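# Move deep-well plate into plate washer carrier

## Task

Take the deep-well plate from the shelved bench by the door and set it in the plate washer's carrier on the shelved bench by the window. It must lie flat on the carrier floor, within the corner stops, with its labelled short edge toward the carrier end marked A1. The plate must never touch the floor. The robot must not tip over or be left leaning. Release the plate and pull the robot away at the end; the placement only counts if it stays put without the robot holding it.

## Robot and tools

Robot: an omnidirectional wheeled base with a column about 1.75 m high. A carriage slides 0 to 1.0 m along the column (lift_m) and carries two identical six-joint arms, each ending in a two-finger gripper. Arm bases sit roughly 0.57 m + lift_m above the floor; carriage parts hang about 0.15 m lower. A hand reaches 0.78 m from its shoulder but only about 0.38 m below the arm base. The hand is about 0.16 m long, 0.1 m wide (0.14 m when open). Parked arm joints 1-6: 0, 0.05, 0.05, 1.45, 0, 0; parked, the robot's footprint is about 0.95 m wide by 0.7 m long. Cameras: carriage_camera (fixed, facing forward, tilted about 20 degrees down), left_wrist_camera and right_wrist_camera (looking out past the fingertips).

Frames: the base frame has its origin on the floor below the base centre, x forward, y left, z up. left_hand and right_hand readings are the midpoint between that hand's pads, in this frame; quat_wxyz rotates base axes into hand axes (hand z along the fingers, fingers open along hand y; an upright hand with joints 1, 5, 6 at 0 reads (1,0,0,0)). The odometry frame is the base frame where the robot started. base_odometry counts wheel rotation only, so slip shows as movement; heading is left-positive, -3.142 to 3.142.

execute_actions: arguments "actions" (a list holding one action, or empty to just read state and images) and optional "cameras" (list of carriage_camera, left_wrist_camera, right_wrist_camera or "all"; omitted, null or ["all"] gives all, [] gives none). An action may contain "base", "joints", or both; these start together. "base" holds exactly one key, each a relative offset from where the base last measured itself: translate_m (metres, forward positive, -2 to 2), strafe_m (metres, left positive, -2 to 2), rotate_rad (radians, counter-clockwise positive, -6.3 to 6.3). "joints" is a single object with named absolute targets, not offsets, covering both arms: lift_m (0 to 1 m); for each side, left_ or right_ joint1_rad (-2.617 to 3.054, rotation about vertical, 0 forward, positive left), joint2_rad (0 to 3.141, shoulder: 0 upper arm back and level, 1.57 vertical, 3.14 forward and level), joint3_rad (0 to 3.141, elbow: 0 folded, 3.14 straight), joint4_rad (-1.57 to 1.57, wrist pitch, positive lifts the fingertips), joint5_rad (-1.57 to 1.57, wrist yaw, positive swings fingertips to the right), joint6_rad (-2.094 to 2.094, roll about the finger axis, positive clockwise viewed from the forearm), and _gripper_m (0 to 0.093 m pad gap). Joints left out may still be driving to old targets. Unknown keys or out-of-range values reject the whole call with no motion. One action lasts at most 15 s. Images come back in the order listed on the "pictures" line.

wait: "seconds" 0 to 10; commands nothing and returns state and images. zoom_image: "camera" plus "region" [x0, y0, x1, y1] in pixels from the top-left, at most 504 by 504, on that camera's latest full image. finished_scene: "scene" is the number of the scene being closed; it is final and reports success. Only call it once the plate rests correctly, released, with the robot clear.

Result lines: base_status and joint_status describe how each motion of the last accepted action ended. "done" (base) means the wheels turned the commanded amount, slip included; tiny moves may stop short yet say done. "off_target": stopped away from target, possibly still pushing. After "contact_stop" or "time_out" the target is dropped and the position held. "joint command not followed" (often with "cause:") means a safety check refused an arm's targets, usually for near self-collision or collision with the other arm; those joints show "not_followed" and may be retried every action until valid targets arrive. To recover, first move only the refused arm well away, then the other in a later action. The gripper target still runs. on_its_own lists what this call did not command; "held at" is the held target, not the position. motor_effort gives percent of maximum (bracket = peak), with a fixed per-motor bias and noise; lift effort grows with load, and lift effort steadily falling during a descent means a hand or load is resting on something. drive_wheels clearly higher at rest than after free motion means the base is still pushing on something. A holding gripper normally reads off_target. "ARM HIT" flags a hard self-collision. A "Motor temperatures" line lists per-arm joint temperatures.

Cautions: contact detection on base and lift is late or may miss; arms have none and keep pressing, then snap to target once free. After a blocked drive, back off about 0.2 m along the path (undo a turn), repeat if still pressed; a retreat can stop spuriously, a second usually works. The base can slip under a bench edge and hit the column; reversing into an edge can tip the robot. Tipping risk rises with high carriage, extended arms, loads, pulling, or abrupt stops; about 1.5 kg per hand with both arms forward can topple it, and only images reveal a lean. Hand readings drift at long reach; a level hand sags 10-17 cm under 1 kg, and a fully extended arm may not lift 1 kg. Pad force limit is about 45-60 N. Never let the arms collide or press hard together. Extended or loaded arms heat up; warnings at 75 °C, a 10 s arm stop at 90 °C, and at 100 °C the arm goes limp and drops what it holds; resend targets showing "limit_stop_at_motor_heat". A stop after one call cancels later motion calls in that reply. Loose objects may get brief random pushes. Avoid drops, slams and hard pushes.

Each tool is called after "Call:" as a command line: name --argument value for each argument, lists and objects as JSON in quotes; but a table of rows of numbers goes row by row, as --pt "numbers of a row", without its own name.

## Session

Call:
execute_actions --actions '[]'

Scene clock: 0.00 s.
Motor temperatures (°C, as the motors report them): left_arm=[25 28 27 27 25 25] | right_arm=[25 27 24 25 26 26]
base_odometry: x=+0.000 y=+0.000 heading=+0.000 (m, m, rad; odometry frame)
base_status: not commanded
joint_positions: lift_m=+0.300 left_joint1_rad=-0.002 left_joint2_rad=+0.056 left_joint3_rad=+0.028 left_joint4_rad=+1.425 left_joint5_rad=-0.038 left_joint6_rad=+0.001 left_gripper_m=+0.094 right_joint1_rad=-0.004 right_joint2_rad=+0.063 right_joint3_rad=+0.067 right_joint4_rad=+1.415 right_joint5_rad=+0.024 right_joint6_rad=+0.008 right_gripper_m=+0.095
joint_status: not commanded
motor_effort: lift_m=+19 drive_wheels=-1 (%)
left_hand: x=+0.3211 y=+0.3330 z=+1.3238 quat_wxyz=(+0.996, -0.019, +0.087, +0.001) (m; base frame)
right_hand: x=+0.3141 y=-0.3309 z=+1.3344 quat_wxyz=(+0.997, +0.012, +0.076, +0.001) (m; base frame)
pictures: carriage_camera, left_wrist_camera, right_wrist_camera
Images, in order (width x height): carriage_camera 504x504, left_wrist_camera 504x504, right_wrist_camera 504x504.

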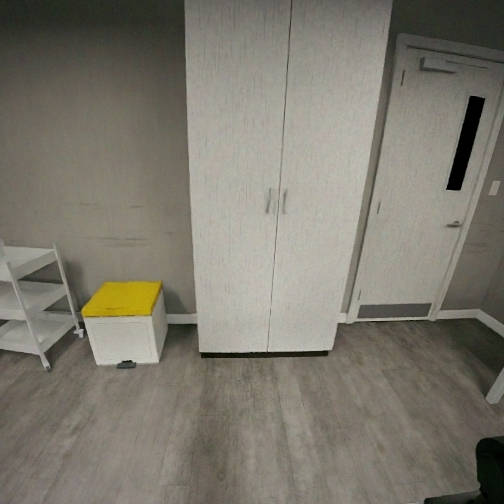

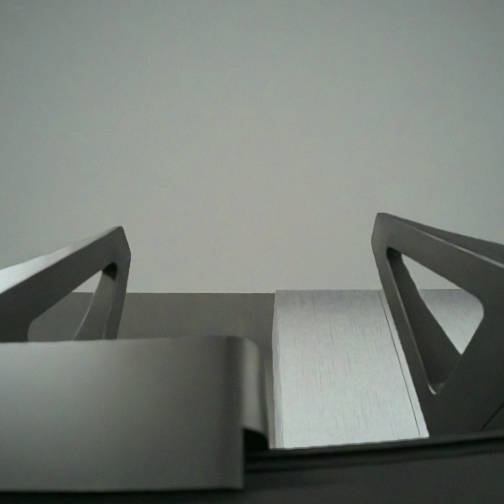

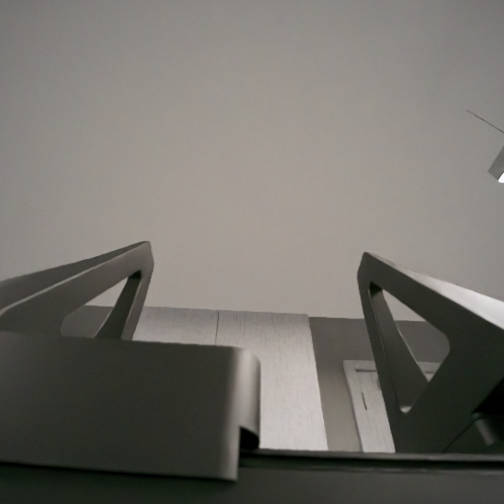

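Call:
execute_actions --actions '[{"base":{"rotate_rad":-1.57},"joints":{"lift_m":0.5}}]' --cameras '["carriage_camera"]'

Call:
execute_actions --actions '[{"base":{"rotate_rad":-1.57}}]' --cameras '["carriage_camera"]'

Scene clock: 5.73 s.
Motor temperatures (°C, as the motors report them): left_arm=[25 28 27 27 25 25] | right_arm=[25 27 25 25 26 26]
base_odometry: x=+0.000 y=+0.000 heading=-1.570 (m, m, rad; odometry frame)
base_status: done
joint_positions: lift_m=+0.500 left_joint1_rad=-0.002 left_joint2_rad=+0.056 left_joint3_rad=+0.028 left_joint4_rad=+1.424 left_joint5_rad=-0.038 left_joint6_rad=+0.001 left_gripper_m=+0.094 right_joint1_rad=-0.004 right_joint2_rad=+0.063 right_joint3_rad=+0.067 right_joint4_rad=+1.413 right_joint5_rad=+0.024 right_joint6_rad=+0.008 right_gripper_m=+0.095
joint_status: all done
motor_effort: lift_m=+19(22) drive_wheels=+4(11) (%)
left_hand: x=+0.3212 y=+0.3330 z=+1.5237 quat_wxyz=(+0.996, -0.019, +0.087, +0.001) (m; base frame)
right_hand: x=+0.3145 y=-0.3309 z=+1.5343 quat_wxyz=(+0.997, +0.012, +0.077, +0.001) (m; base frame)
pictures: carriage_camera
Images, in order (width x height): carriage_camera 504x504.

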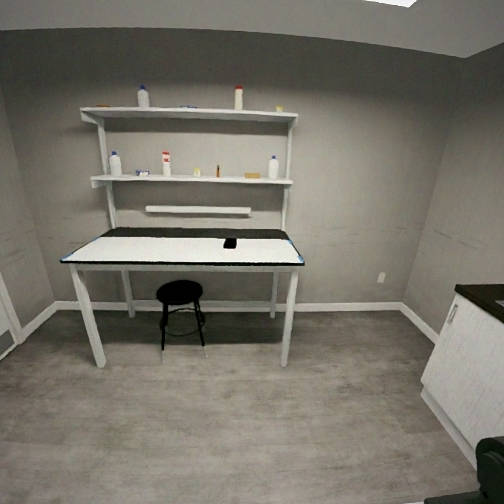

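Scene clock: 8.83 s.
Motor temperatures (°C, as the motors report them): left_arm=[25 28 28 27 25 25] | right_arm=[25 27 25 25 26 26]
base_odometry: x=+0.000 y=+0.000 heading=-3.139 (m, m, rad; odometry frame)
base_status: done
joint_positions: lift_m=+0.500 left_joint1_rad=-0.002 left_joint2_rad=+0.056 left_joint3_rad=+0.028 left_joint4_rad=+1.424 left_joint5_rad=-0.038 left_joint6_rad=+0.001 left_gripper_m=+0.094 right_joint1_rad=-0.004 right_joint2_rad=+0.063 right_joint3_rad=+0.067 right_joint4_rad=+1.413 right_joint5_rad=+0.024 right_joint6_rad=+0.008 right_gripper_m=+0.095
joint_status: not commanded
motor_effort: lift_m=+19(19) drive_wheels=+4(10) (%)
left_hand: x=+0.3212 y=+0.3330 z=+1.5237 quat_wxyz=(+0.996, -0.019, +0.087, +0.001) (m; base frame)
right_hand: x=+0.3145 y=-0.3309 z=+1.5343 quat_wxyz=(+0.997, +0.012, +0.077, +0.001) (m; base frame)
pictures: carriage_camera
Images, in order (width x height): carriage_camera 504x504.

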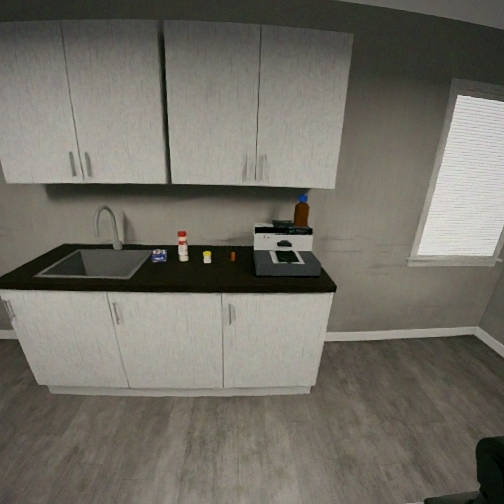

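Call:
execute_actions --actions '[{"base":{"rotate_rad":-1.4}}]' --cameras '["carriage_camera"]'

Scene clock: 15.67 s.
Motor temperatures (°C, as the motors report them): left_arm=[25 29 28 27 25 25] | right_arm=[25 28 26 25 26 26]
base_odometry: x=+0.000 y=+0.000 heading=+1.745 (m, m, rad; odometry frame)
base_status: done
joint_positions: lift_m=+0.500 left_joint1_rad=-0.002 left_joint2_rad=+0.056 left_joint3_rad=+0.028 left_joint4_rad=+1.423 left_joint5_rad=-0.038 left_joint6_rad=+0.001 left_gripper_m=+0.094 right_joint1_rad=-0.004 right_joint2_rad=+0.063 right_joint3_rad=+0.067 right_joint4_rad=+1.413 right_joint5_rad=+0.024 right_joint6_rad=+0.008 right_gripper_m=+0.095
joint_status: not commanded
motor_effort: lift_m=+19(19) drive_wheels=+4(7) (%)
left_hand: x=+0.3214 y=+0.3330 z=+1.5237 quat_wxyz=(+0.996, -0.019, +0.088, +0.001) (m; base frame)
right_hand: x=+0.3146 y=-0.3309 z=+1.5342 quat_wxyz=(+0.997, +0.012, +0.077, +0.001) (m; base frame)
pictures: carriage_camera
Images, in order (width x height): carriage_camera 504x504.

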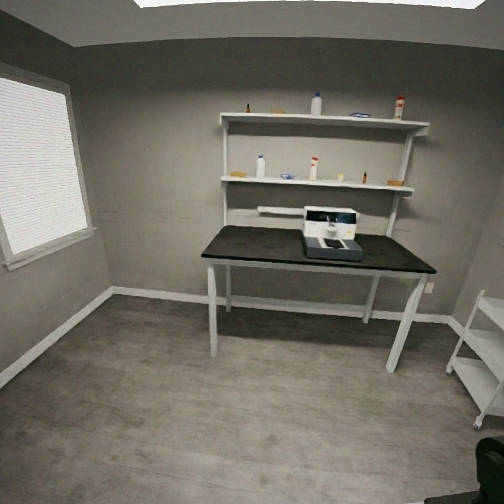

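Call:
execute_actions --actions '[{"base":{"rotate_rad":-0.174}}]' --cameras '[]'

Call:
execute_actions --actions '[{"base":{"translate_m":1.0},"joints":{"lift_m":0.65}}]' --cameras '["carriage_camera"]'

Call:
zoom_image --camera "carriage_camera" --region '[230,200,430,400]'

Scene clock: 20.63 s.
Motor temperatures (°C, as the motors report them): left_arm=[25 29 29 27 25 25] | right_arm=[25 28 26 25 26 26]
base_odometry: x=+0.000 y=+0.000 heading=+1.571 (m, m, rad; odometry frame)
base_status: done
joint_positions: lift_m=+0.500 left_joint1_rad=-0.002 left_joint2_rad=+0.056 left_joint3_rad=+0.028 left_joint4_rad=+1.423 left_joint5_rad=-0.038 left_joint6_rad=+0.001 left_gripper_m=+0.094 right_joint1_rad=-0.004 right_joint2_rad=+0.063 right_joint3_rad=+0.067 right_joint4_rad=+1.413 right_joint5_rad=+0.024 right_joint6_rad=+0.008 right_gripper_m=+0.095
joint_status: not commanded
motor_effort: lift_m=+19(19) drive_wheels=+5(10) (%)
left_hand: x=+0.3214 y=+0.3330 z=+1.5237 quat_wxyz=(+0.996, -0.019, +0.088, +0.001) (m; base frame)
right_hand: x=+0.3145 y=-0.3309 z=+1.5343 quat_wxyz=(+0.997, +0.012, +0.077, +0.001) (m; base frame)
pictures: none
No camera images: the call's "cameras" was empty. Leave "cameras" out to get every camera's image.

Scene clock: 25.03 s.
Motor temperatures (°C, as the motors report them): left_arm=[25 29 29 27 25 25] | right_arm=[25 28 27 25 26 26]
base_odometry: x=+0.002 y=+1.000 heading=+1.570 (m, m, rad; odometry frame)
base_status: done
joint_positions: lift_m=+0.650 left_joint1_rad=-0.002 left_joint2_rad=+0.056 left_joint3_rad=+0.028 left_joint4_rad=+1.423 left_joint5_rad=-0.038 left_joint6_rad=+0.001 left_gripper_m=+0.094 right_joint1_rad=-0.004 right_joint2_rad=+0.063 right_joint3_rad=+0.067 right_joint4_rad=+1.412 right_joint5_rad=+0.024 right_joint6_rad=+0.008 right_gripper_m=+0.095
joint_status: all done
motor_effort: lift_m=+19(25) drive_wheels=+4(15) (%)
left_hand: x=+0.3214 y=+0.3330 z=+1.6737 quat_wxyz=(+0.996, -0.019, +0.088, +0.001) (m; base frame)
right_hand: x=+0.3147 y=-0.3309 z=+1.6842 quat_wxyz=(+0.997, +0.012, +0.077, +0.001) (m; base frame)
pictures: carriage_camera
Images, in order (width x height): carriage_camera 504x504.

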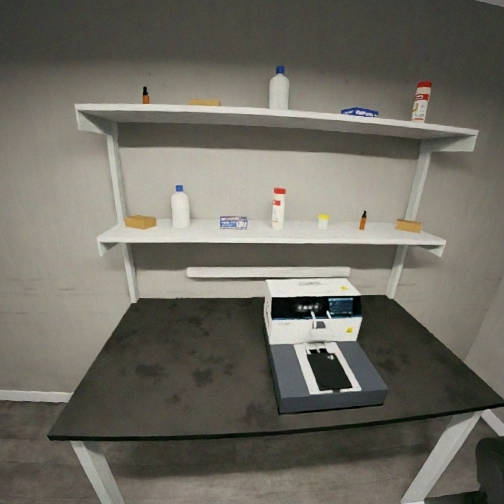

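Region (230, 200, 430, 400) of carriage_camera's 504x504 image, scaled by 2.520, with more detail than that image has.

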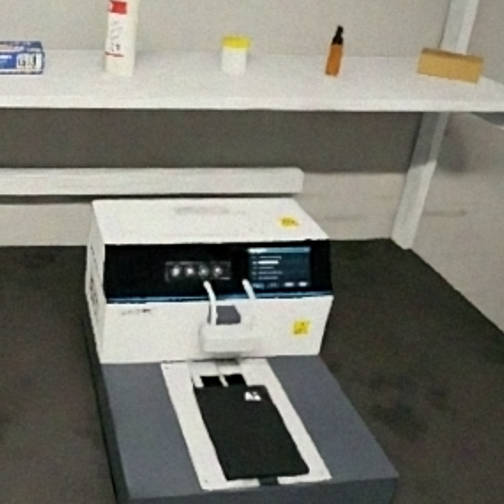

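Call:
execute_actions --actions '[{"base":{"translate_m":-0.3}}]' --cameras '[]'

Call:
execute_actions --actions '[{"base":{"rotate_rad":3.2}}]' --cameras '[]'

Call:
execute_actions --actions '[{"base":{"translate_m":1.7}}]' --cameras '["carriage_camera"]'

Call:
zoom_image --camera "carriage_camera" --region '[130,260,330,460]'

Scene clock: 36.60 s.
Motor temperatures (°C, as the motors report them): left_arm=[25 29 30 27 25 25] | right_arm=[25 28 28 25 26 26]
base_odometry: x=+0.001 y=+0.700 heading=+1.569 (m, m, rad; odometry frame)
base_status: done
joint_positions: lift_m=+0.650 left_joint1_rad=-0.002 left_joint2_rad=+0.056 left_joint3_rad=+0.028 left_joint4_rad=+1.421 left_joint5_rad=-0.038 left_joint6_rad=+0.001 left_gripper_m=+0.094 right_joint1_rad=-0.004 right_joint2_rad=+0.063 right_joint3_rad=+0.067 right_joint4_rad=+1.411 right_joint5_rad=+0.024 right_joint6_rad=+0.008 right_gripper_m=+0.095
joint_status: not commanded
motor_effort: lift_m=+19(19) drive_wheels=+4(10) (%)
left_hand: x=+0.3219 y=+0.3330 z=+1.6736 quat_wxyz=(+0.996, -0.019, +0.089, +0.001) (m; base frame)
right_hand: x=+0.3149 y=-0.3309 z=+1.6842 quat_wxyz=(+0.997, +0.012, +0.078, +0.001) (m; base frame)
pictures: none
No camera images: the call's "cameras" was empty. Leave "cameras" out to get every camera's image.

Scene clock: 40.90 s.
Motor temperatures (°C, as the motors report them): left_arm=[25 29 30 27 25 25] | right_arm=[25 28 28 25 26 26]
base_odometry: x=+0.001 y=+0.700 heading=-1.515 (m, m, rad; odometry frame)
base_status: done
joint_positions: lift_m=+0.650 left_joint1_rad=-0.002 left_joint2_rad=+0.056 left_joint3_rad=+0.028 left_joint4_rad=+1.420 left_joint5_rad=-0.038 left_joint6_rad=+0.001 left_gripper_m=+0.094 right_joint1_rad=-0.004 right_joint2_rad=+0.063 right_joint3_rad=+0.067 right_joint4_rad=+1.410 right_joint5_rad=+0.024 right_joint6_rad=+0.008 right_gripper_m=+0.095
joint_status: not commanded
motor_effort: lift_m=+19(19) drive_wheels=+4(12) (%)
left_hand: x=+0.3221 y=+0.3330 z=+1.6736 quat_wxyz=(+0.996, -0.019, +0.089, +0.001) (m; base frame)
right_hand: x=+0.3153 y=-0.3309 z=+1.6841 quat_wxyz=(+0.997, +0.013, +0.079, +0.001) (m; base frame)
pictures: none
No camera images: the call's "cameras" was empty. Leave "cameras" out to get every camera's image.

Scene clock: 46.70 s.
Motor temperatures (°C, as the motors report them): left_arm=[25 30 31 27 25 25] | right_arm=[25 29 28 25 26 26]
base_odometry: x=+0.099 y=-0.997 heading=-1.514 (m, m, rad; odometry frame)
base_status: done
joint_positions: lift_m=+0.650 left_joint1_rad=-0.002 left_joint2_rad=+0.056 left_joint3_rad=+0.028 left_joint4_rad=+1.420 left_joint5_rad=-0.038 left_joint6_rad=+0.001 left_gripper_m=+0.094 right_joint1_rad=-0.004 right_joint2_rad=+0.063 right_joint3_rad=+0.067 right_joint4_rad=+1.412 right_joint5_rad=+0.024 right_joint6_rad=+0.008 right_gripper_m=+0.095
joint_status: not commanded
motor_effort: lift_m=+19(19) drive_wheels=+5(14) (%)
left_hand: x=+0.3221 y=+0.3330 z=+1.6736 quat_wxyz=(+0.996, -0.019, +0.089, +0.001) (m; base frame)
right_hand: x=+0.3148 y=-0.3309 z=+1.6842 quat_wxyz=(+0.997, +0.013, +0.078, +0.001) (m; base frame)
pictures: carriage_camera
Images, in order (width x height): carriage_camera 504x504.

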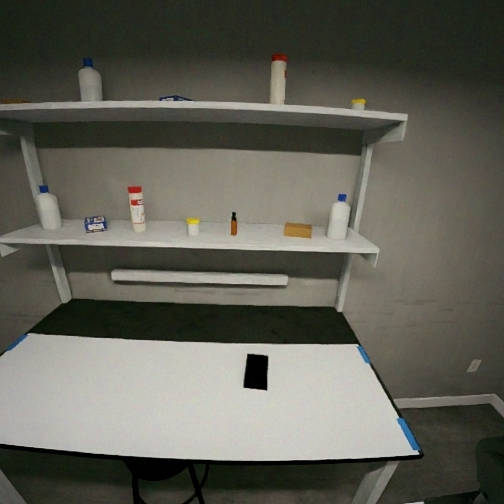

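Region (130, 260, 330, 460) of carriage_camera's 504x504 image, scaled by 2.520, with more detail than that image has.

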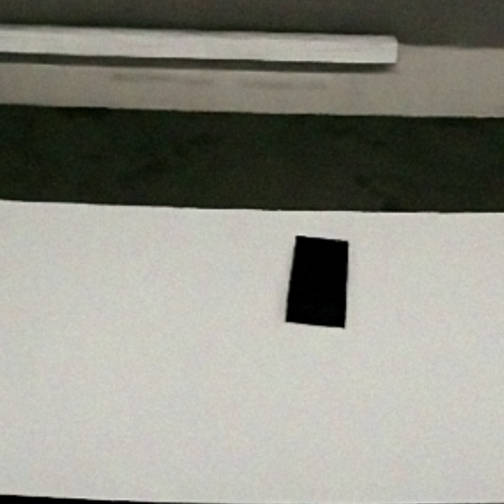

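Call:
execute_actions --actions '[{"base":{"strafe_m":0.32},"joints":{"lift_m":0.8,"right_joint2_rad":2.0,"right_joint3_rad":1.8,"right_joint4_rad":-1.37}}]'

Scene clock: 54.40 s.
Motor temperatures (°C, as the motors report them): left_arm=[25 30 31 27 25 25] | right_arm=[25 29 29 25 26 26]
base_odometry: x=+0.419 y=-0.979 heading=-1.514 (m, m, rad; odometry frame)
base_status: done
joint_positions: lift_m=+0.800 left_joint1_rad=-0.002 left_joint2_rad=+0.056 left_joint3_rad=+0.028 left_joint4_rad=+1.421 left_joint5_rad=-0.038 left_joint6_rad=+0.001 left_gripper_m=+0.094 right_joint1_rad=-0.003 right_joint2_rad=+1.993 right_joint3_rad=+1.783 right_joint4_rad=-1.363 right_joint5_rad=+0.024 right_joint6_rad=+0.008 right_gripper_m=+0.095
joint_status: all done
motor_effort: lift_m=+19(26) drive_wheels=+1(8) (%)
left_hand: x=+0.3218 y=+0.3330 z=+1.8237 quat_wxyz=(+0.996, -0.019, +0.089, +0.001) (m; base frame)
right_hand: x=+0.6553 y=-0.3319 z=+1.5163 quat_wxyz=(-0.001, +0.006, +1.000, -0.012) (m; base frame)
pictures: carriage_camera, left_wrist_camera, right_wrist_camera
Images, in order (width x height): carriage_camera 504x504, left_wrist_camera 504x504, right_wrist_camera 504x504.

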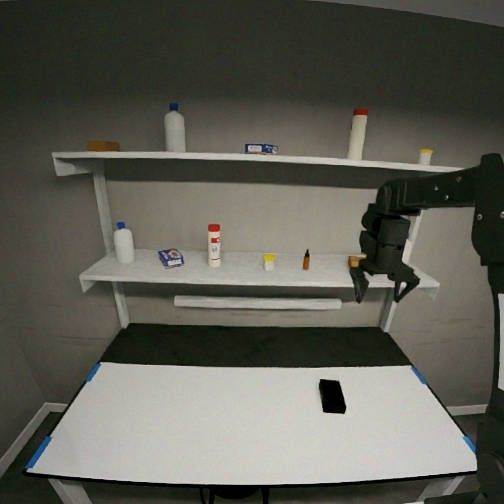

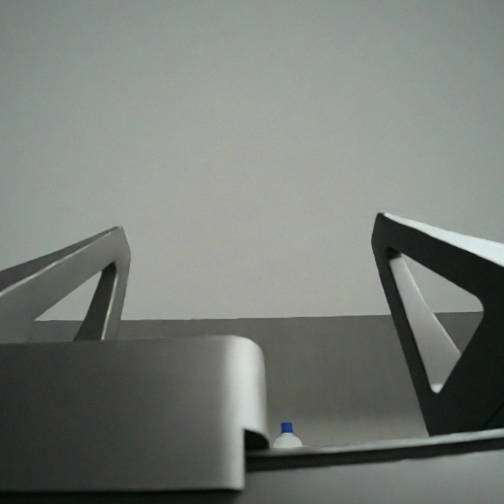

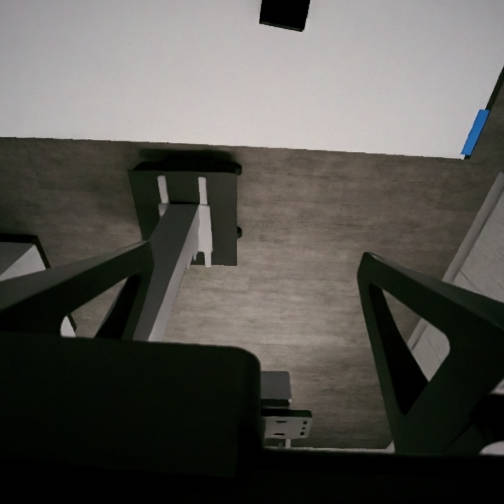

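Call:
execute_actions --actions '[{"base":{"translate_m":0.12},"joints":{"lift_m":0.75,"right_joint2_rad":2.6,"right_joint3_rad":1.6,"right_joint4_rad":-0.57}}]' --cameras '["carriage_camera","right_wrist_camera"]'

Scene clock: 70.17 s.
Motor temperatures (°C, as the motors report them): left_arm=[25 30 32 27 25 25] | right_arm=[25 34 30 25 26 26]
base_odometry: x=+0.426 y=-1.099 heading=-1.513 (m, m, rad; odometry frame)
base_status: done
joint_positions: lift_m=+0.750 left_joint1_rad=-0.002 left_joint2_rad=+0.056 left_joint3_rad=+0.028 left_joint4_rad=+1.422 left_joint5_rad=-0.038 left_joint6_rad=+0.001 left_gripper_m=+0.094 right_joint1_rad=-0.003 right_joint2_rad=+2.590 right_joint3_rad=+1.605 right_joint4_rad=-0.571 right_joint5_rad=+0.024 right_joint6_rad=+0.008 right_gripper_m=+0.095
joint_status: all done
motor_effort: lift_m=+19(16) drive_wheels=+3(8) (%)
left_hand: x=+0.3216 y=+0.3330 z=+1.7737 quat_wxyz=(+0.996, -0.019, +0.088, +0.001) (m; base frame)
right_hand: x=+0.7094 y=-0.3321 z=+1.1853 quat_wxyz=(+0.008, +0.006, +1.000, -0.012) (m; base frame)
pictures: carriage_camera, right_wrist_camera
Images, in order (width x height): carriage_camera 504x504, right_wrist_camera 504x504.

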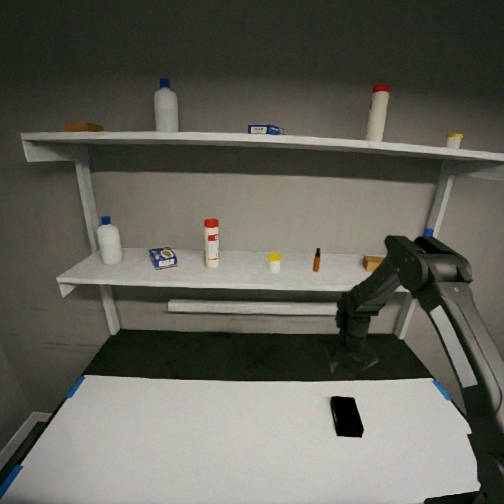

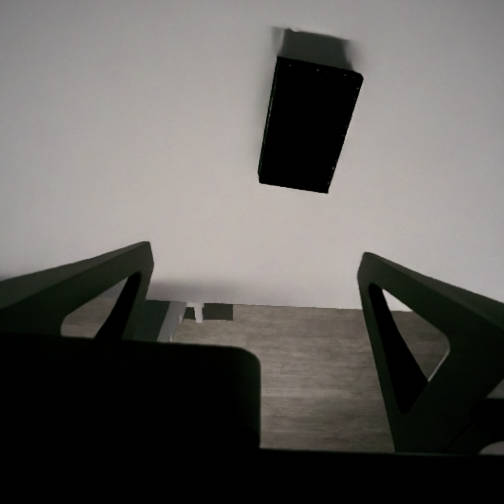

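Call:
execute_actions --actions '[{"base":{"strafe_m":-0.055},"joints":{"right_joint6_rad":0.13}}]' --cameras '[]'

Call:
execute_actions --actions '[{"base":{"translate_m":0.11},"joints":{"lift_m":0.66}}]' --cameras '["carriage_camera","right_wrist_camera"]'

Scene clock: 78.53 s.
Motor temperatures (°C, as the motors report them): left_arm=[25 30 32 27 25 25] | right_arm=[25 38 30 25 26 26]
base_odometry: x=+0.371 y=-1.102 heading=-1.513 (m, m, rad; odometry frame)
base_status: done
joint_positions: lift_m=+0.750 left_joint1_rad=-0.002 left_joint2_rad=+0.056 left_joint3_rad=+0.028 left_joint4_rad=+1.422 left_joint5_rad=-0.038 left_joint6_rad=+0.001 left_gripper_m=+0.094 right_joint1_rad=-0.004 right_joint2_rad=+2.590 right_joint3_rad=+1.605 right_joint4_rad=-0.570 right_joint5_rad=+0.024 right_joint6_rad=+0.125 right_gripper_m=+0.095
joint_status: all done
motor_effort: lift_m=+18(19) drive_wheels=+1(8) (%)
left_hand: x=+0.3216 y=+0.3330 z=+1.7737 quat_wxyz=(+0.996, -0.019, +0.088, +0.001) (m; base frame)
right_hand: x=+0.7095 y=-0.3326 z=+1.1853 quat_wxyz=(+0.008, +0.065, +0.998, -0.011) (m; base frame)
pictures: none
No camera images: the call's "cameras" was empty. Leave "cameras" out to get every camera's image.

Scene clock: 80.27 s.
Motor temperatures (°C, as the motors report them): left_arm=[25 30 32 27 25 25] | right_arm=[25 39 30 25 26 26]
base_odometry: x=+0.377 y=-1.212 heading=-1.514 (m, m, rad; odometry frame)
base_status: done
joint_positions: lift_m=+0.660 left_joint1_rad=-0.002 left_joint2_rad=+0.056 left_joint3_rad=+0.028 left_joint4_rad=+1.422 left_joint5_rad=-0.038 left_joint6_rad=+0.001 left_gripper_m=+0.094 right_joint1_rad=-0.004 right_joint2_rad=+2.593 right_joint3_rad=+1.605 right_joint4_rad=-0.570 right_joint5_rad=+0.024 right_joint6_rad=+0.125 right_gripper_m=+0.095
joint_status: all done
motor_effort: lift_m=+18(23) drive_wheels=+3(10) (%)
left_hand: x=+0.3216 y=+0.3330 z=+1.6837 quat_wxyz=(+0.996, -0.019, +0.088, +0.001) (m; base frame)
right_hand: x=+0.7085 y=-0.3326 z=+1.0939 quat_wxyz=(+0.007, +0.065, +0.998, -0.012) (m; base frame)
pictures: carriage_camera, right_wrist_camera
Images, in order (width x height): carriage_camera 504x504, right_wrist_camera 504x504.

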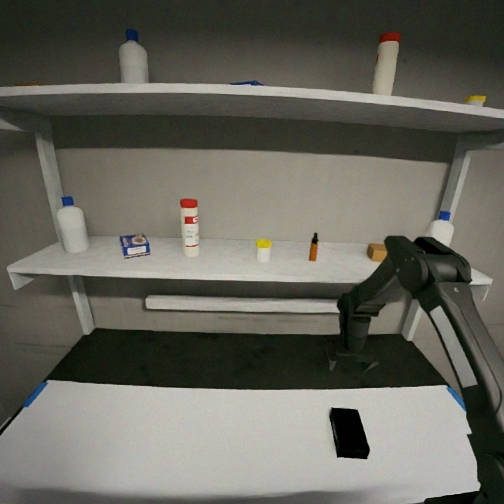

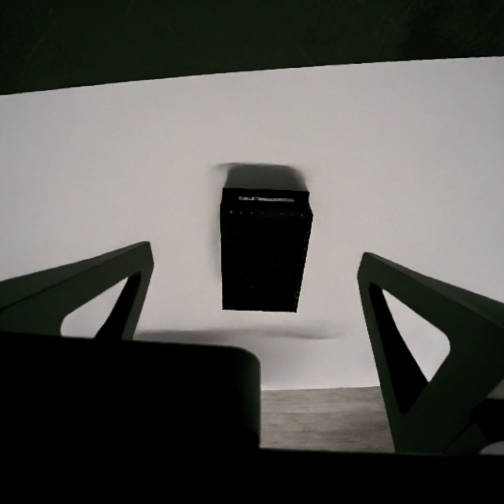

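Call:
execute_actions --actions '[{"joints":{"lift_m":0.55,"right_joint6_rad":0.16}}]' --cameras '["carriage_camera","right_wrist_camera"]'

Scene clock: 83.87 s.
Motor temperatures (°C, as the motors report them): left_arm=[25 30 32 27 25 25] | right_arm=[25 40 30 25 26 26]
base_odometry: x=+0.377 y=-1.212 heading=-1.514 (m, m, rad; odometry frame)
base_status: not commanded
joint_positions: lift_m=+0.550 left_joint1_rad=-0.002 left_joint2_rad=+0.056 left_joint3_rad=+0.028 left_joint4_rad=+1.422 left_joint5_rad=-0.038 left_joint6_rad=+0.001 left_gripper_m=+0.094 right_joint1_rad=-0.004 right_joint2_rad=+2.593 right_joint3_rad=+1.605 right_joint4_rad=-0.569 right_joint5_rad=+0.024 right_joint6_rad=+0.155 right_gripper_m=+0.095
joint_status: all done
motor_effort: lift_m=+19(17) drive_wheels=+3(3) (%)
left_hand: x=+0.3216 y=+0.3330 z=+1.5737 quat_wxyz=(+0.996, -0.019, +0.088, +0.001) (m; base frame)
right_hand: x=+0.7088 y=-0.3326 z=+0.9839 quat_wxyz=(+0.007, +0.079, +0.997, -0.011) (m; base frame)
pictures: carriage_camera, right_wrist_camera
Images, in order (width x height): carriage_camera 504x504, right_wrist_camera 504x504.

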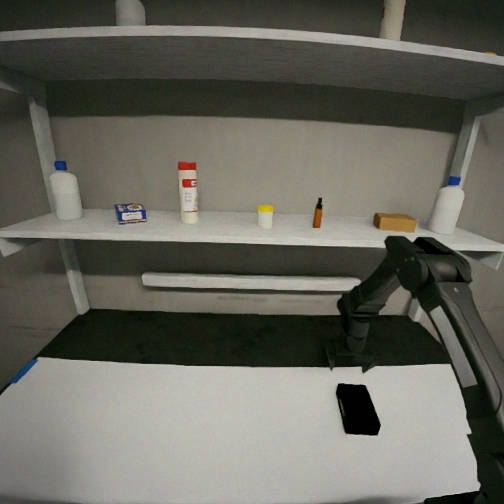

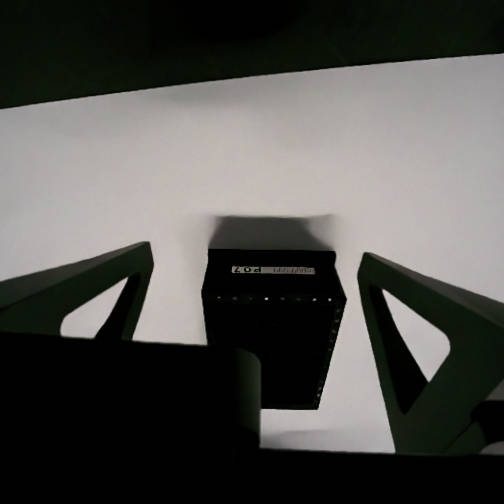

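Call:
execute_actions --actions '[{"base":{"translate_m":-0.105},"joints":{"right_joint6_rad":0.18}}]' --cameras '["carriage_camera","right_wrist_camera"]'

Scene clock: 91.23 s.
Motor temperatures (°C, as the motors report them): left_arm=[25 30 33 27 25 25] | right_arm=[25 43 30 25 26 26]
base_odometry: x=+0.371 y=-1.108 heading=-1.513 (m, m, rad; odometry frame)
base_status: done
joint_positions: lift_m=+0.550 left_joint1_rad=-0.002 left_joint2_rad=+0.056 left_joint3_rad=+0.028 left_joint4_rad=+1.422 left_joint5_rad=-0.038 left_joint6_rad=+0.001 left_gripper_m=+0.094 right_joint1_rad=-0.004 right_joint2_rad=+2.593 right_joint3_rad=+1.605 right_joint4_rad=-0.568 right_joint5_rad=+0.024 right_joint6_rad=+0.175 right_gripper_m=+0.095
joint_status: all done
motor_effort: lift_m=+19(19) drive_wheels=-4(8) (%)
left_hand: x=+0.3217 y=+0.3330 z=+1.5737 quat_wxyz=(+0.996, -0.019, +0.088, +0.001) (m; base frame)
right_hand: x=+0.7091 y=-0.3326 z=+0.9839 quat_wxyz=(+0.008, +0.089, +0.996, -0.011) (m; base frame)
pictures: carriage_camera, right_wrist_camera
Images, in order (width x height): carriage_camera 504x504, right_wrist_camera 504x504.

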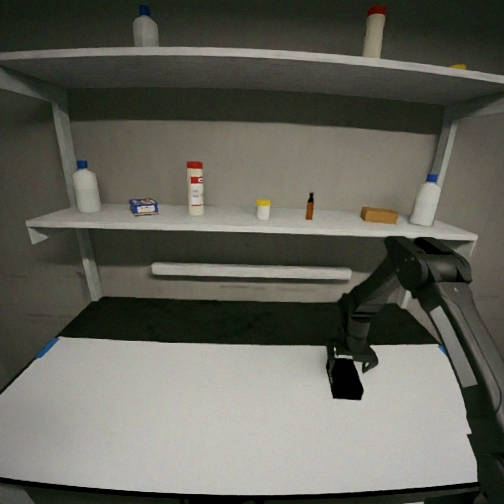

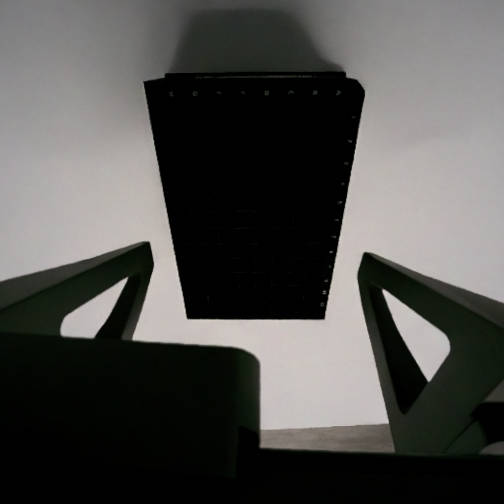

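Call:
execute_actions --actions '[{"joints":{"lift_m":0.525}}]' --cameras '["right_wrist_camera"]'

Scene clock: 96.20 s.
Motor temperatures (°C, as the motors report them): left_arm=[25 30 33 27 25 25] | right_arm=[25 44 29 25 26 26]
base_odometry: x=+0.371 y=-1.108 heading=-1.513 (m, m, rad; odometry frame)
base_status: not commanded
joint_positions: lift_m=+0.525 left_joint1_rad=-0.002 left_joint2_rad=+0.056 left_joint3_rad=+0.028 left_joint4_rad=+1.422 left_joint5_rad=-0.038 left_joint6_rad=+0.001 left_gripper_m=+0.094 right_joint1_rad=-0.004 right_joint2_rad=+2.597 right_joint3_rad=+1.605 right_joint4_rad=-0.568 right_joint5_rad=+0.024 right_joint6_rad=+0.175 right_gripper_m=+0.095
joint_status: all done
motor_effort: lift_m=+19(16) drive_wheels=-4(4) (%)
left_hand: x=+0.3217 y=+0.3330 z=+1.5487 quat_wxyz=(+0.996, -0.019, +0.088, +0.001) (m; base frame)
right_hand: x=+0.7079 y=-0.3326 z=+0.9573 quat_wxyz=(+0.006, +0.089, +0.996, -0.011) (m; base frame)
pictures: right_wrist_camera
Images, in order (width x height): right_wrist_camera 504x504.

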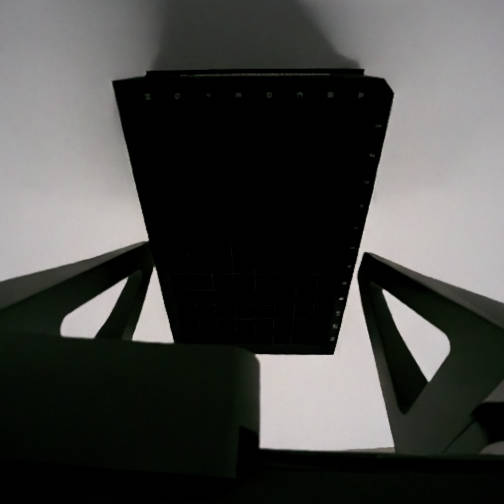

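Call:
execute_actions --actions '[{"base":{"strafe_m":0.004}}]' --cameras '[]'

Call:
execute_actions --actions '[{"joints":{"lift_m":0.5}}]' --cameras '["carriage_camera","right_wrist_camera"]'

Scene clock: 100.70 s.
Motor temperatures (°C, as the motors report them): left_arm=[25 31 33 27 25 25] | right_arm=[25 46 29 25 26 26]
base_odometry: x=+0.375 y=-1.107 heading=-1.513 (m, m, rad; odometry frame)
base_status: done
joint_positions: lift_m=+0.525 left_joint1_rad=-0.002 left_joint2_rad=+0.056 left_joint3_rad=+0.028 left_joint4_rad=+1.422 left_joint5_rad=-0.038 left_joint6_rad=+0.001 left_gripper_m=+0.094 right_joint1_rad=-0.004 right_joint2_rad=+2.597 right_joint3_rad=+1.605 right_joint4_rad=-0.568 right_joint5_rad=+0.024 right_joint6_rad=+0.175 right_gripper_m=+0.095
joint_status: not commanded
motor_effort: lift_m=+19(19) drive_wheels=-1(8) (%)
left_hand: x=+0.3216 y=+0.3330 z=+1.5487 quat_wxyz=(+0.996, -0.019, +0.088, +0.001) (m; base frame)
right_hand: x=+0.7079 y=-0.3324 z=+0.9573 quat_wxyz=(+0.006, +0.089, +0.996, -0.011) (m; base frame)
pictures: none
No camera images: the call's "cameras" was empty. Leave "cameras" out to get every camera's image.

Scene clock: 101.30 s.
Motor temperatures (°C, as the motors report them): left_arm=[25 31 33 27 25 25] | right_arm=[25 46 29 25 26 26]
base_odometry: x=+0.375 y=-1.107 heading=-1.513 (m, m, rad; odometry frame)
base_status: not commanded
joint_positions: lift_m=+0.500 left_joint1_rad=-0.002 left_joint2_rad=+0.056 left_joint3_rad=+0.028 left_joint4_rad=+1.422 left_joint5_rad=-0.038 left_joint6_rad=+0.001 left_gripper_m=+0.094 right_joint1_rad=-0.004 right_joint2_rad=+2.598 right_joint3_rad=+1.605 right_joint4_rad=-0.569 right_joint5_rad=+0.024 right_joint6_rad=+0.175 right_gripper_m=+0.095
joint_status: all done
motor_effort: lift_m=+19(22) drive_wheels=+0(0) (%)
left_hand: x=+0.3216 y=+0.3330 z=+1.5237 quat_wxyz=(+0.996, -0.019, +0.088, +0.001) (m; base frame)
right_hand: x=+0.7076 y=-0.3324 z=+0.9320 quat_wxyz=(+0.005, +0.089, +0.996, -0.012) (m; base frame)
pictures: carriage_camera, right_wrist_camera
Images, in order (width x height): carriage_camera 504x504, right_wrist_camera 504x504.

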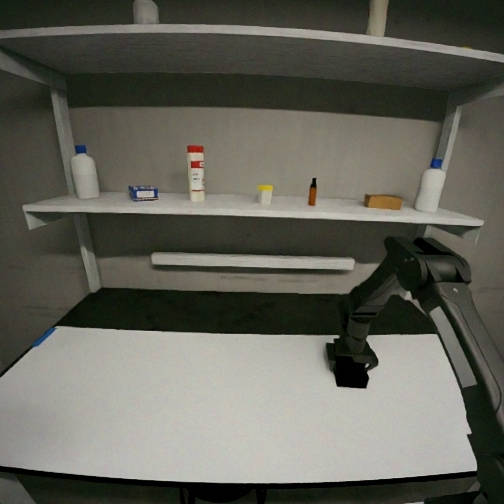

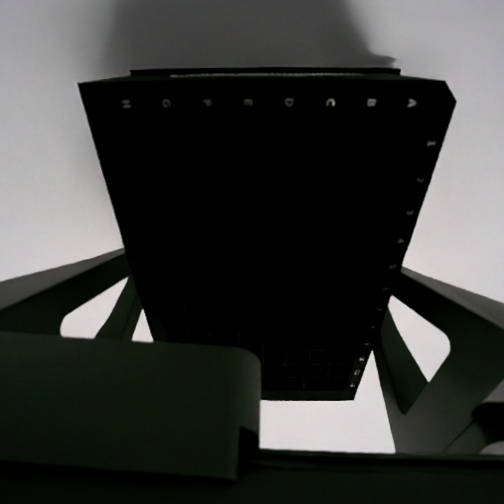

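Call:
execute_actions --actions '[{"joints":{"right_gripper_m":0.06}}]' --cameras '[]'

Call:
execute_actions --actions '[{"joints":{"lift_m":0.7}}]' --cameras '["carriage_camera","right_wrist_camera"]'

Scene clock: 105.40 s.
Motor temperatures (°C, as the motors report them): left_arm=[25 31 33 27 25 25] | right_arm=[25 47 29 25 26 26]
base_odometry: x=+0.375 y=-1.107 heading=-1.513 (m, m, rad; odometry frame)
base_status: not commanded
joint_positions: lift_m=+0.500 left_joint1_rad=-0.002 left_joint2_rad=+0.056 left_joint3_rad=+0.028 left_joint4_rad=+1.422 left_joint5_rad=-0.038 left_joint6_rad=+0.001 left_gripper_m=+0.094 right_joint1_rad=-0.004 right_joint2_rad=+2.598 right_joint3_rad=+1.605 right_joint4_rad=-0.569 right_joint5_rad=+0.025 right_joint6_rad=+0.175 right_gripper_m=+0.083
joint_status: right_gripper_m off_target (ended at +0.083, target +0.060)
motor_effort: lift_m=+19(19) drive_wheels=+0(0) (%)
left_hand: x=+0.3216 y=+0.3330 z=+1.5237 quat_wxyz=(+0.996, -0.019, +0.088, +0.001) (m; base frame)
right_hand: x=+0.7076 y=-0.3326 z=+0.9320 quat_wxyz=(+0.006, +0.090, +0.996, -0.012) (m; base frame)
pictures: none
No camera images: the call's "cameras" was empty. Leave "cameras" out to get every camera's image.

Scene clock: 106.73 s.
Motor temperatures (°C, as the motors report them): left_arm=[25 31 33 27 25 25] | right_arm=[25 47 29 25 26 26]
base_odometry: x=+0.375 y=-1.107 heading=-1.513 (m, m, rad; odometry frame)
base_status: not commanded
joint_positions: lift_m=+0.700 left_joint1_rad=-0.002 left_joint2_rad=+0.056 left_joint3_rad=+0.028 left_joint4_rad=+1.422 left_joint5_rad=-0.038 left_joint6_rad=+0.001 left_gripper_m=+0.094 right_joint1_rad=-0.004 right_joint2_rad=+2.595 right_joint3_rad=+1.605 right_joint4_rad=-0.568 right_joint5_rad=+0.025 right_joint6_rad=+0.175 right_gripper_m=+0.083
joint_status: all done
motor_effort: lift_m=+19(24) drive_wheels=+0(0) (%)
left_hand: x=+0.3216 y=+0.3330 z=+1.7237 quat_wxyz=(+0.996, -0.019, +0.088, +0.001) (m; base frame)
right_hand: x=+0.7085 y=-0.3326 z=+1.1330 quat_wxyz=(+0.007, +0.090, +0.996, -0.012) (m; base frame)
pictures: carriage_camera, right_wrist_camera
Images, in order (width x height): carriage_camera 504x504, right_wrist_camera 504x504.

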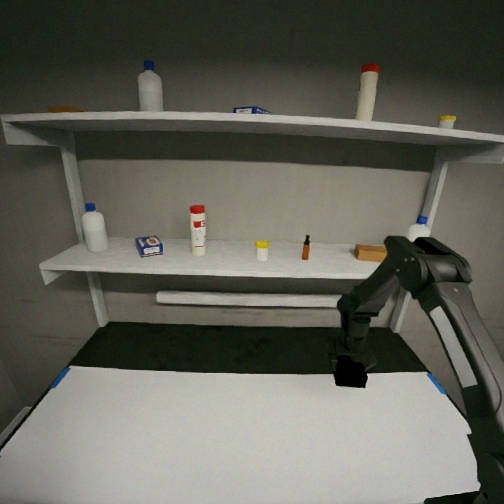

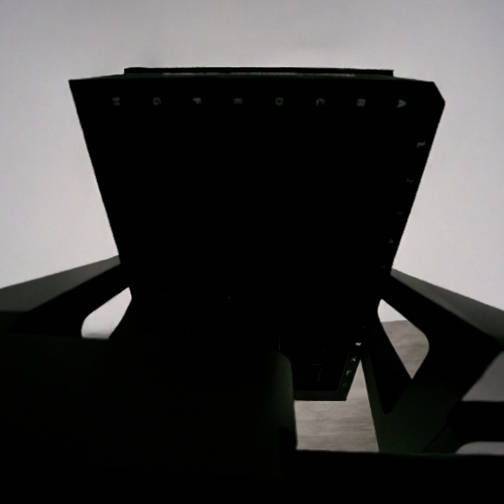

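Call:
execute_actions --actions '[{"base":{"translate_m":-0.7},"joints":{"right_joint6_rad":0.0}}]' --cameras '[]'

Call:
execute_actions --actions '[{"base":{"rotate_rad":3.14}}]' --cameras '[]'

Call:
execute_actions --actions '[{"base":{"strafe_m":0.42},"joints":{"lift_m":0.8}}]' --cameras '["carriage_camera"]'

Call:
execute_actions --actions '[{"base":{"translate_m":1.4}}]' --cameras '["carriage_camera","right_wrist_camera"]'

Scene clock: 117.67 s.
Motor temperatures (°C, as the motors report them): left_arm=[25 31 33 27 25 25] | right_arm=[25 50 29 25 26 26]
base_odometry: x=+0.335 y=-0.408 heading=-1.514 (m, m, rad; odometry frame)
base_status: done
joint_positions: lift_m=+0.700 left_joint1_rad=-0.002 left_joint2_rad=+0.056 left_joint3_rad=+0.028 left_joint4_rad=+1.422 left_joint5_rad=-0.038 left_joint6_rad=+0.001 left_gripper_m=+0.094 right_joint1_rad=-0.004 right_joint2_rad=+2.595 right_joint3_rad=+1.605 right_joint4_rad=-0.569 right_joint5_rad=+0.025 right_joint6_rad=+0.005 right_gripper_m=+0.083
joint_status: all done
motor_effort: lift_m=+19(19) drive_wheels=-2(8) (%)
left_hand: x=+0.3216 y=+0.3330 z=+1.7237 quat_wxyz=(+0.996, -0.019, +0.088, +0.001) (m; base frame)
right_hand: x=+0.7083 y=-0.3326 z=+1.1330 quat_wxyz=(+0.006, +0.004, +1.000, -0.013) (m; base frame)
pictures: none
No camera images: the call's "cameras" was empty. Leave "cameras" out to get every camera's image.

Scene clock: 121.93 s.
Motor temperatures (°C, as the motors report them): left_arm=[25 31 33 27 25 25] | right_arm=[25 50 29 25 26 26]
base_odometry: x=+0.335 y=-0.409 heading=+1.626 (m, m, rad; odometry frame)
base_status: done
joint_positions: lift_m=+0.700 left_joint1_rad=-0.002 left_joint2_rad=+0.056 left_joint3_rad=+0.028 left_joint4_rad=+1.421 left_joint5_rad=-0.038 left_joint6_rad=+0.001 left_gripper_m=+0.095 right_joint1_rad=-0.007 right_joint2_rad=+2.595 right_joint3_rad=+1.605 right_joint4_rad=-0.557 right_joint5_rad=+0.026 right_joint6_rad=+0.005 right_gripper_m=+0.083
joint_status: not commanded
motor_effort: lift_m=+20(19) drive_wheels=+4(12) (%)
left_hand: x=+0.3219 y=+0.3330 z=+1.7236 quat_wxyz=(+0.996, -0.019, +0.089, +0.001) (m; base frame)
right_hand: x=+0.7113 y=-0.3340 z=+1.1331 quat_wxyz=(+0.012, +0.006, +1.000, -0.013) (m; base frame)
pictures: none
No camera images: the call's "cameras" was empty. Leave "cameras" out to get every camera's image.

Scene clock: 124.87 s.
Motor temperatures (°C, as the motors report them): left_arm=[25 31 33 27 25 25] | right_arm=[25 51 29 25 26 26]
base_odometry: x=-0.084 y=-0.433 heading=+1.627 (m, m, rad; odometry frame)
base_status: done
joint_positions: lift_m=+0.800 left_joint1_rad=-0.002 left_joint2_rad=+0.056 left_joint3_rad=+0.028 left_joint4_rad=+1.421 left_joint5_rad=-0.038 left_joint6_rad=+0.001 left_gripper_m=+0.095 right_joint1_rad=-0.003 right_joint2_rad=+2.593 right_joint3_rad=+1.605 right_joint4_rad=-0.566 right_joint5_rad=+0.025 right_joint6_rad=+0.005 right_gripper_m=+0.083
joint_status: all done
motor_effort: lift_m=+19(28) drive_wheels=-5(11) (%)
left_hand: x=+0.3219 y=+0.3330 z=+1.8236 quat_wxyz=(+0.996, -0.019, +0.089, +0.001) (m; base frame)
right_hand: x=+0.7097 y=-0.3323 z=+1.2338 quat_wxyz=(+0.008, +0.004, +1.000, -0.013) (m; base frame)
pictures: carriage_camera
Images, in order (width x height): carriage_camera 504x504.

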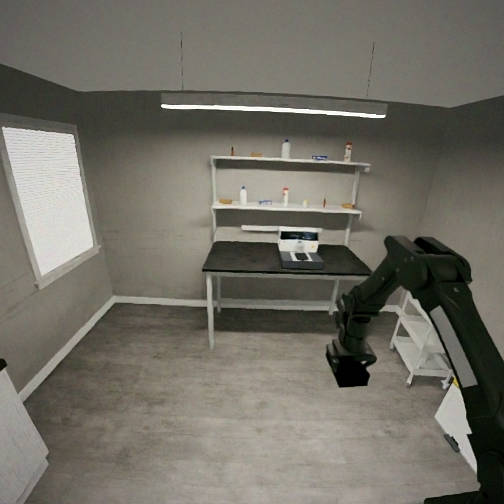

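Scene clock: 130.07 s.
Motor temperatures (°C, as the motors report them): left_arm=[25 31 34 27 25 25] | right_arm=[25 52 29 25 26 26]
base_odometry: x=-0.165 y=+0.965 heading=+1.628 (m, m, rad; odometry frame)
base_status: done
joint_positions: lift_m=+0.800 left_joint1_rad=-0.002 left_joint2_rad=+0.056 left_joint3_rad=+0.028 left_joint4_rad=+1.422 left_joint5_rad=-0.038 left_joint6_rad=+0.001 left_gripper_m=+0.095 right_joint1_rad=-0.004 right_joint2_rad=+2.593 right_joint3_rad=+1.605 right_joint4_rad=-0.567 right_joint5_rad=+0.025 right_joint6_rad=+0.005 right_gripper_m=+0.083
joint_status: not commanded
motor_effort: lift_m=+19(20) drive_wheels=-4(10) (%)
left_hand: x=+0.3216 y=+0.3330 z=+1.8236 quat_wxyz=(+0.996, -0.019, +0.088, +0.001) (m; base frame)
right_hand: x=+0.7092 y=-0.3324 z=+1.2338 quat_wxyz=(+0.007, +0.004, +1.000, -0.013) (m; base frame)
pictures: carriage_camera, right_wrist_camera
Images, in order (width x height): carriage_camera 504x504, right_wrist_camera 504x504.

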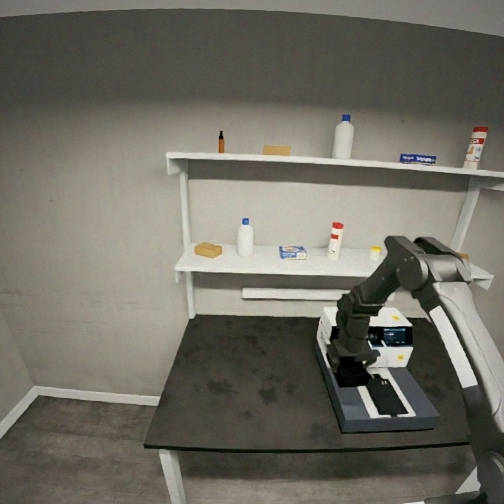

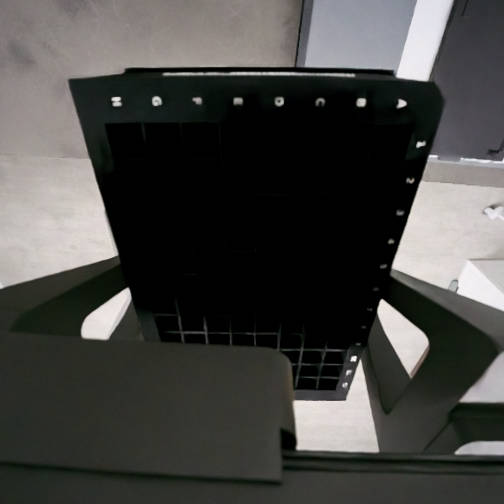

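Call:
execute_actions --actions '[{"base":{"strafe_m":-0.22},"joints":{"lift_m":0.74}}]' --cameras '["carriage_camera","right_wrist_camera"]'

Scene clock: 136.10 s.
Motor temperatures (°C, as the motors report them): left_arm=[25 31 34 27 25 25] | right_arm=[25 52 29 25 26 26]
base_odometry: x=+0.055 y=+0.978 heading=+1.628 (m, m, rad; odometry frame)
base_status: done
joint_positions: lift_m=+0.740 left_joint1_rad=-0.002 left_joint2_rad=+0.056 left_joint3_rad=+0.028 left_joint4_rad=+1.422 left_joint5_rad=-0.038 left_joint6_rad=+0.001 left_gripper_m=+0.095 right_joint1_rad=-0.006 right_joint2_rad=+2.600 right_joint3_rad=+1.605 right_joint4_rad=-0.570 right_joint5_rad=+0.025 right_joint6_rad=+0.005 right_gripper_m=+0.083
joint_status: all done
motor_effort: lift_m=+19(18) drive_wheels=+2(10) (%)
left_hand: x=+0.3216 y=+0.3330 z=+1.7637 quat_wxyz=(+0.996, -0.019, +0.088, +0.001) (m; base frame)
right_hand: x=+0.7068 y=-0.3335 z=+1.1712 quat_wxyz=(+0.003, +0.005, +1.000, -0.012) (m; base frame)
pictures: carriage_camera, right_wrist_camera
Images, in order (width x height): carriage_camera 504x504, right_wrist_camera 504x504.

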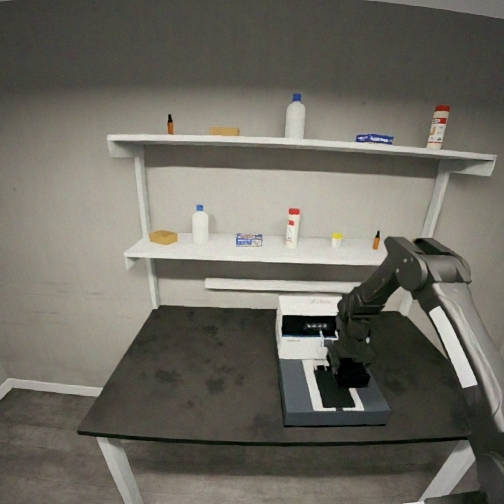

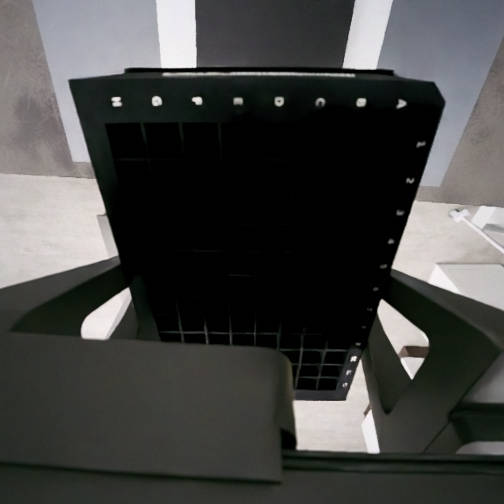

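Call:
execute_actions --actions '[{"base":{"translate_m":0.11},"joints":{"lift_m":0.69,"right_joint6_rad":0.06}}]' --cameras '["carriage_camera","right_wrist_camera"]'

Scene clock: 141.33 s.
Motor temperatures (°C, as the motors report them): left_arm=[25 31 34 27 25 25] | right_arm=[25 53 29 26 26 26]
base_odometry: x=+0.049 y=+1.088 heading=+1.628 (m, m, rad; odometry frame)
base_status: done
joint_positions: lift_m=+0.690 left_joint1_rad=-0.002 left_joint2_rad=+0.056 left_joint3_rad=+0.028 left_joint4_rad=+1.423 left_joint5_rad=-0.038 left_joint6_rad=+0.001 left_gripper_m=+0.095 right_joint1_rad=-0.006 right_joint2_rad=+2.601 right_joint3_rad=+1.605 right_joint4_rad=-0.621 right_joint5_rad=+0.024 right_joint6_rad=+0.063 right_gripper_m=+0.083
joint_status: all done
motor_effort: lift_m=+19(18) drive_wheels=+3(11) (%)
left_hand: x=+0.3214 y=+0.3330 z=+1.7137 quat_wxyz=(+0.996, -0.019, +0.088, +0.001) (m; base frame)
right_hand: x=+0.6940 y=-0.3332 z=+1.1210 quat_wxyz=(-0.023, +0.034, +0.999, -0.012) (m; base frame)
pictures: carriage_camera, right_wrist_camera
Images, in order (width x height): carriage_camera 504x504, right_wrist_camera 504x504.

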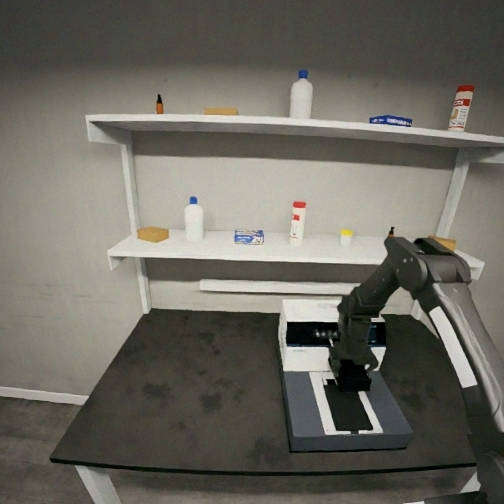

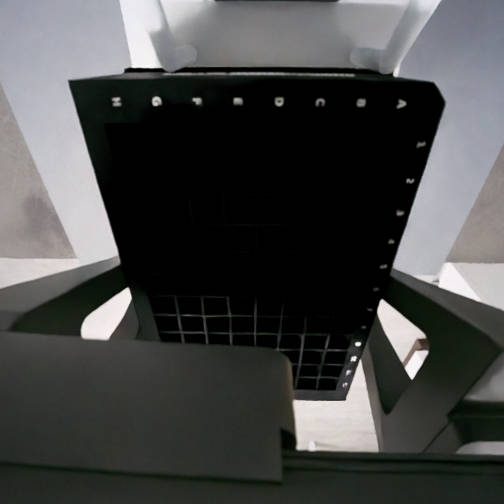

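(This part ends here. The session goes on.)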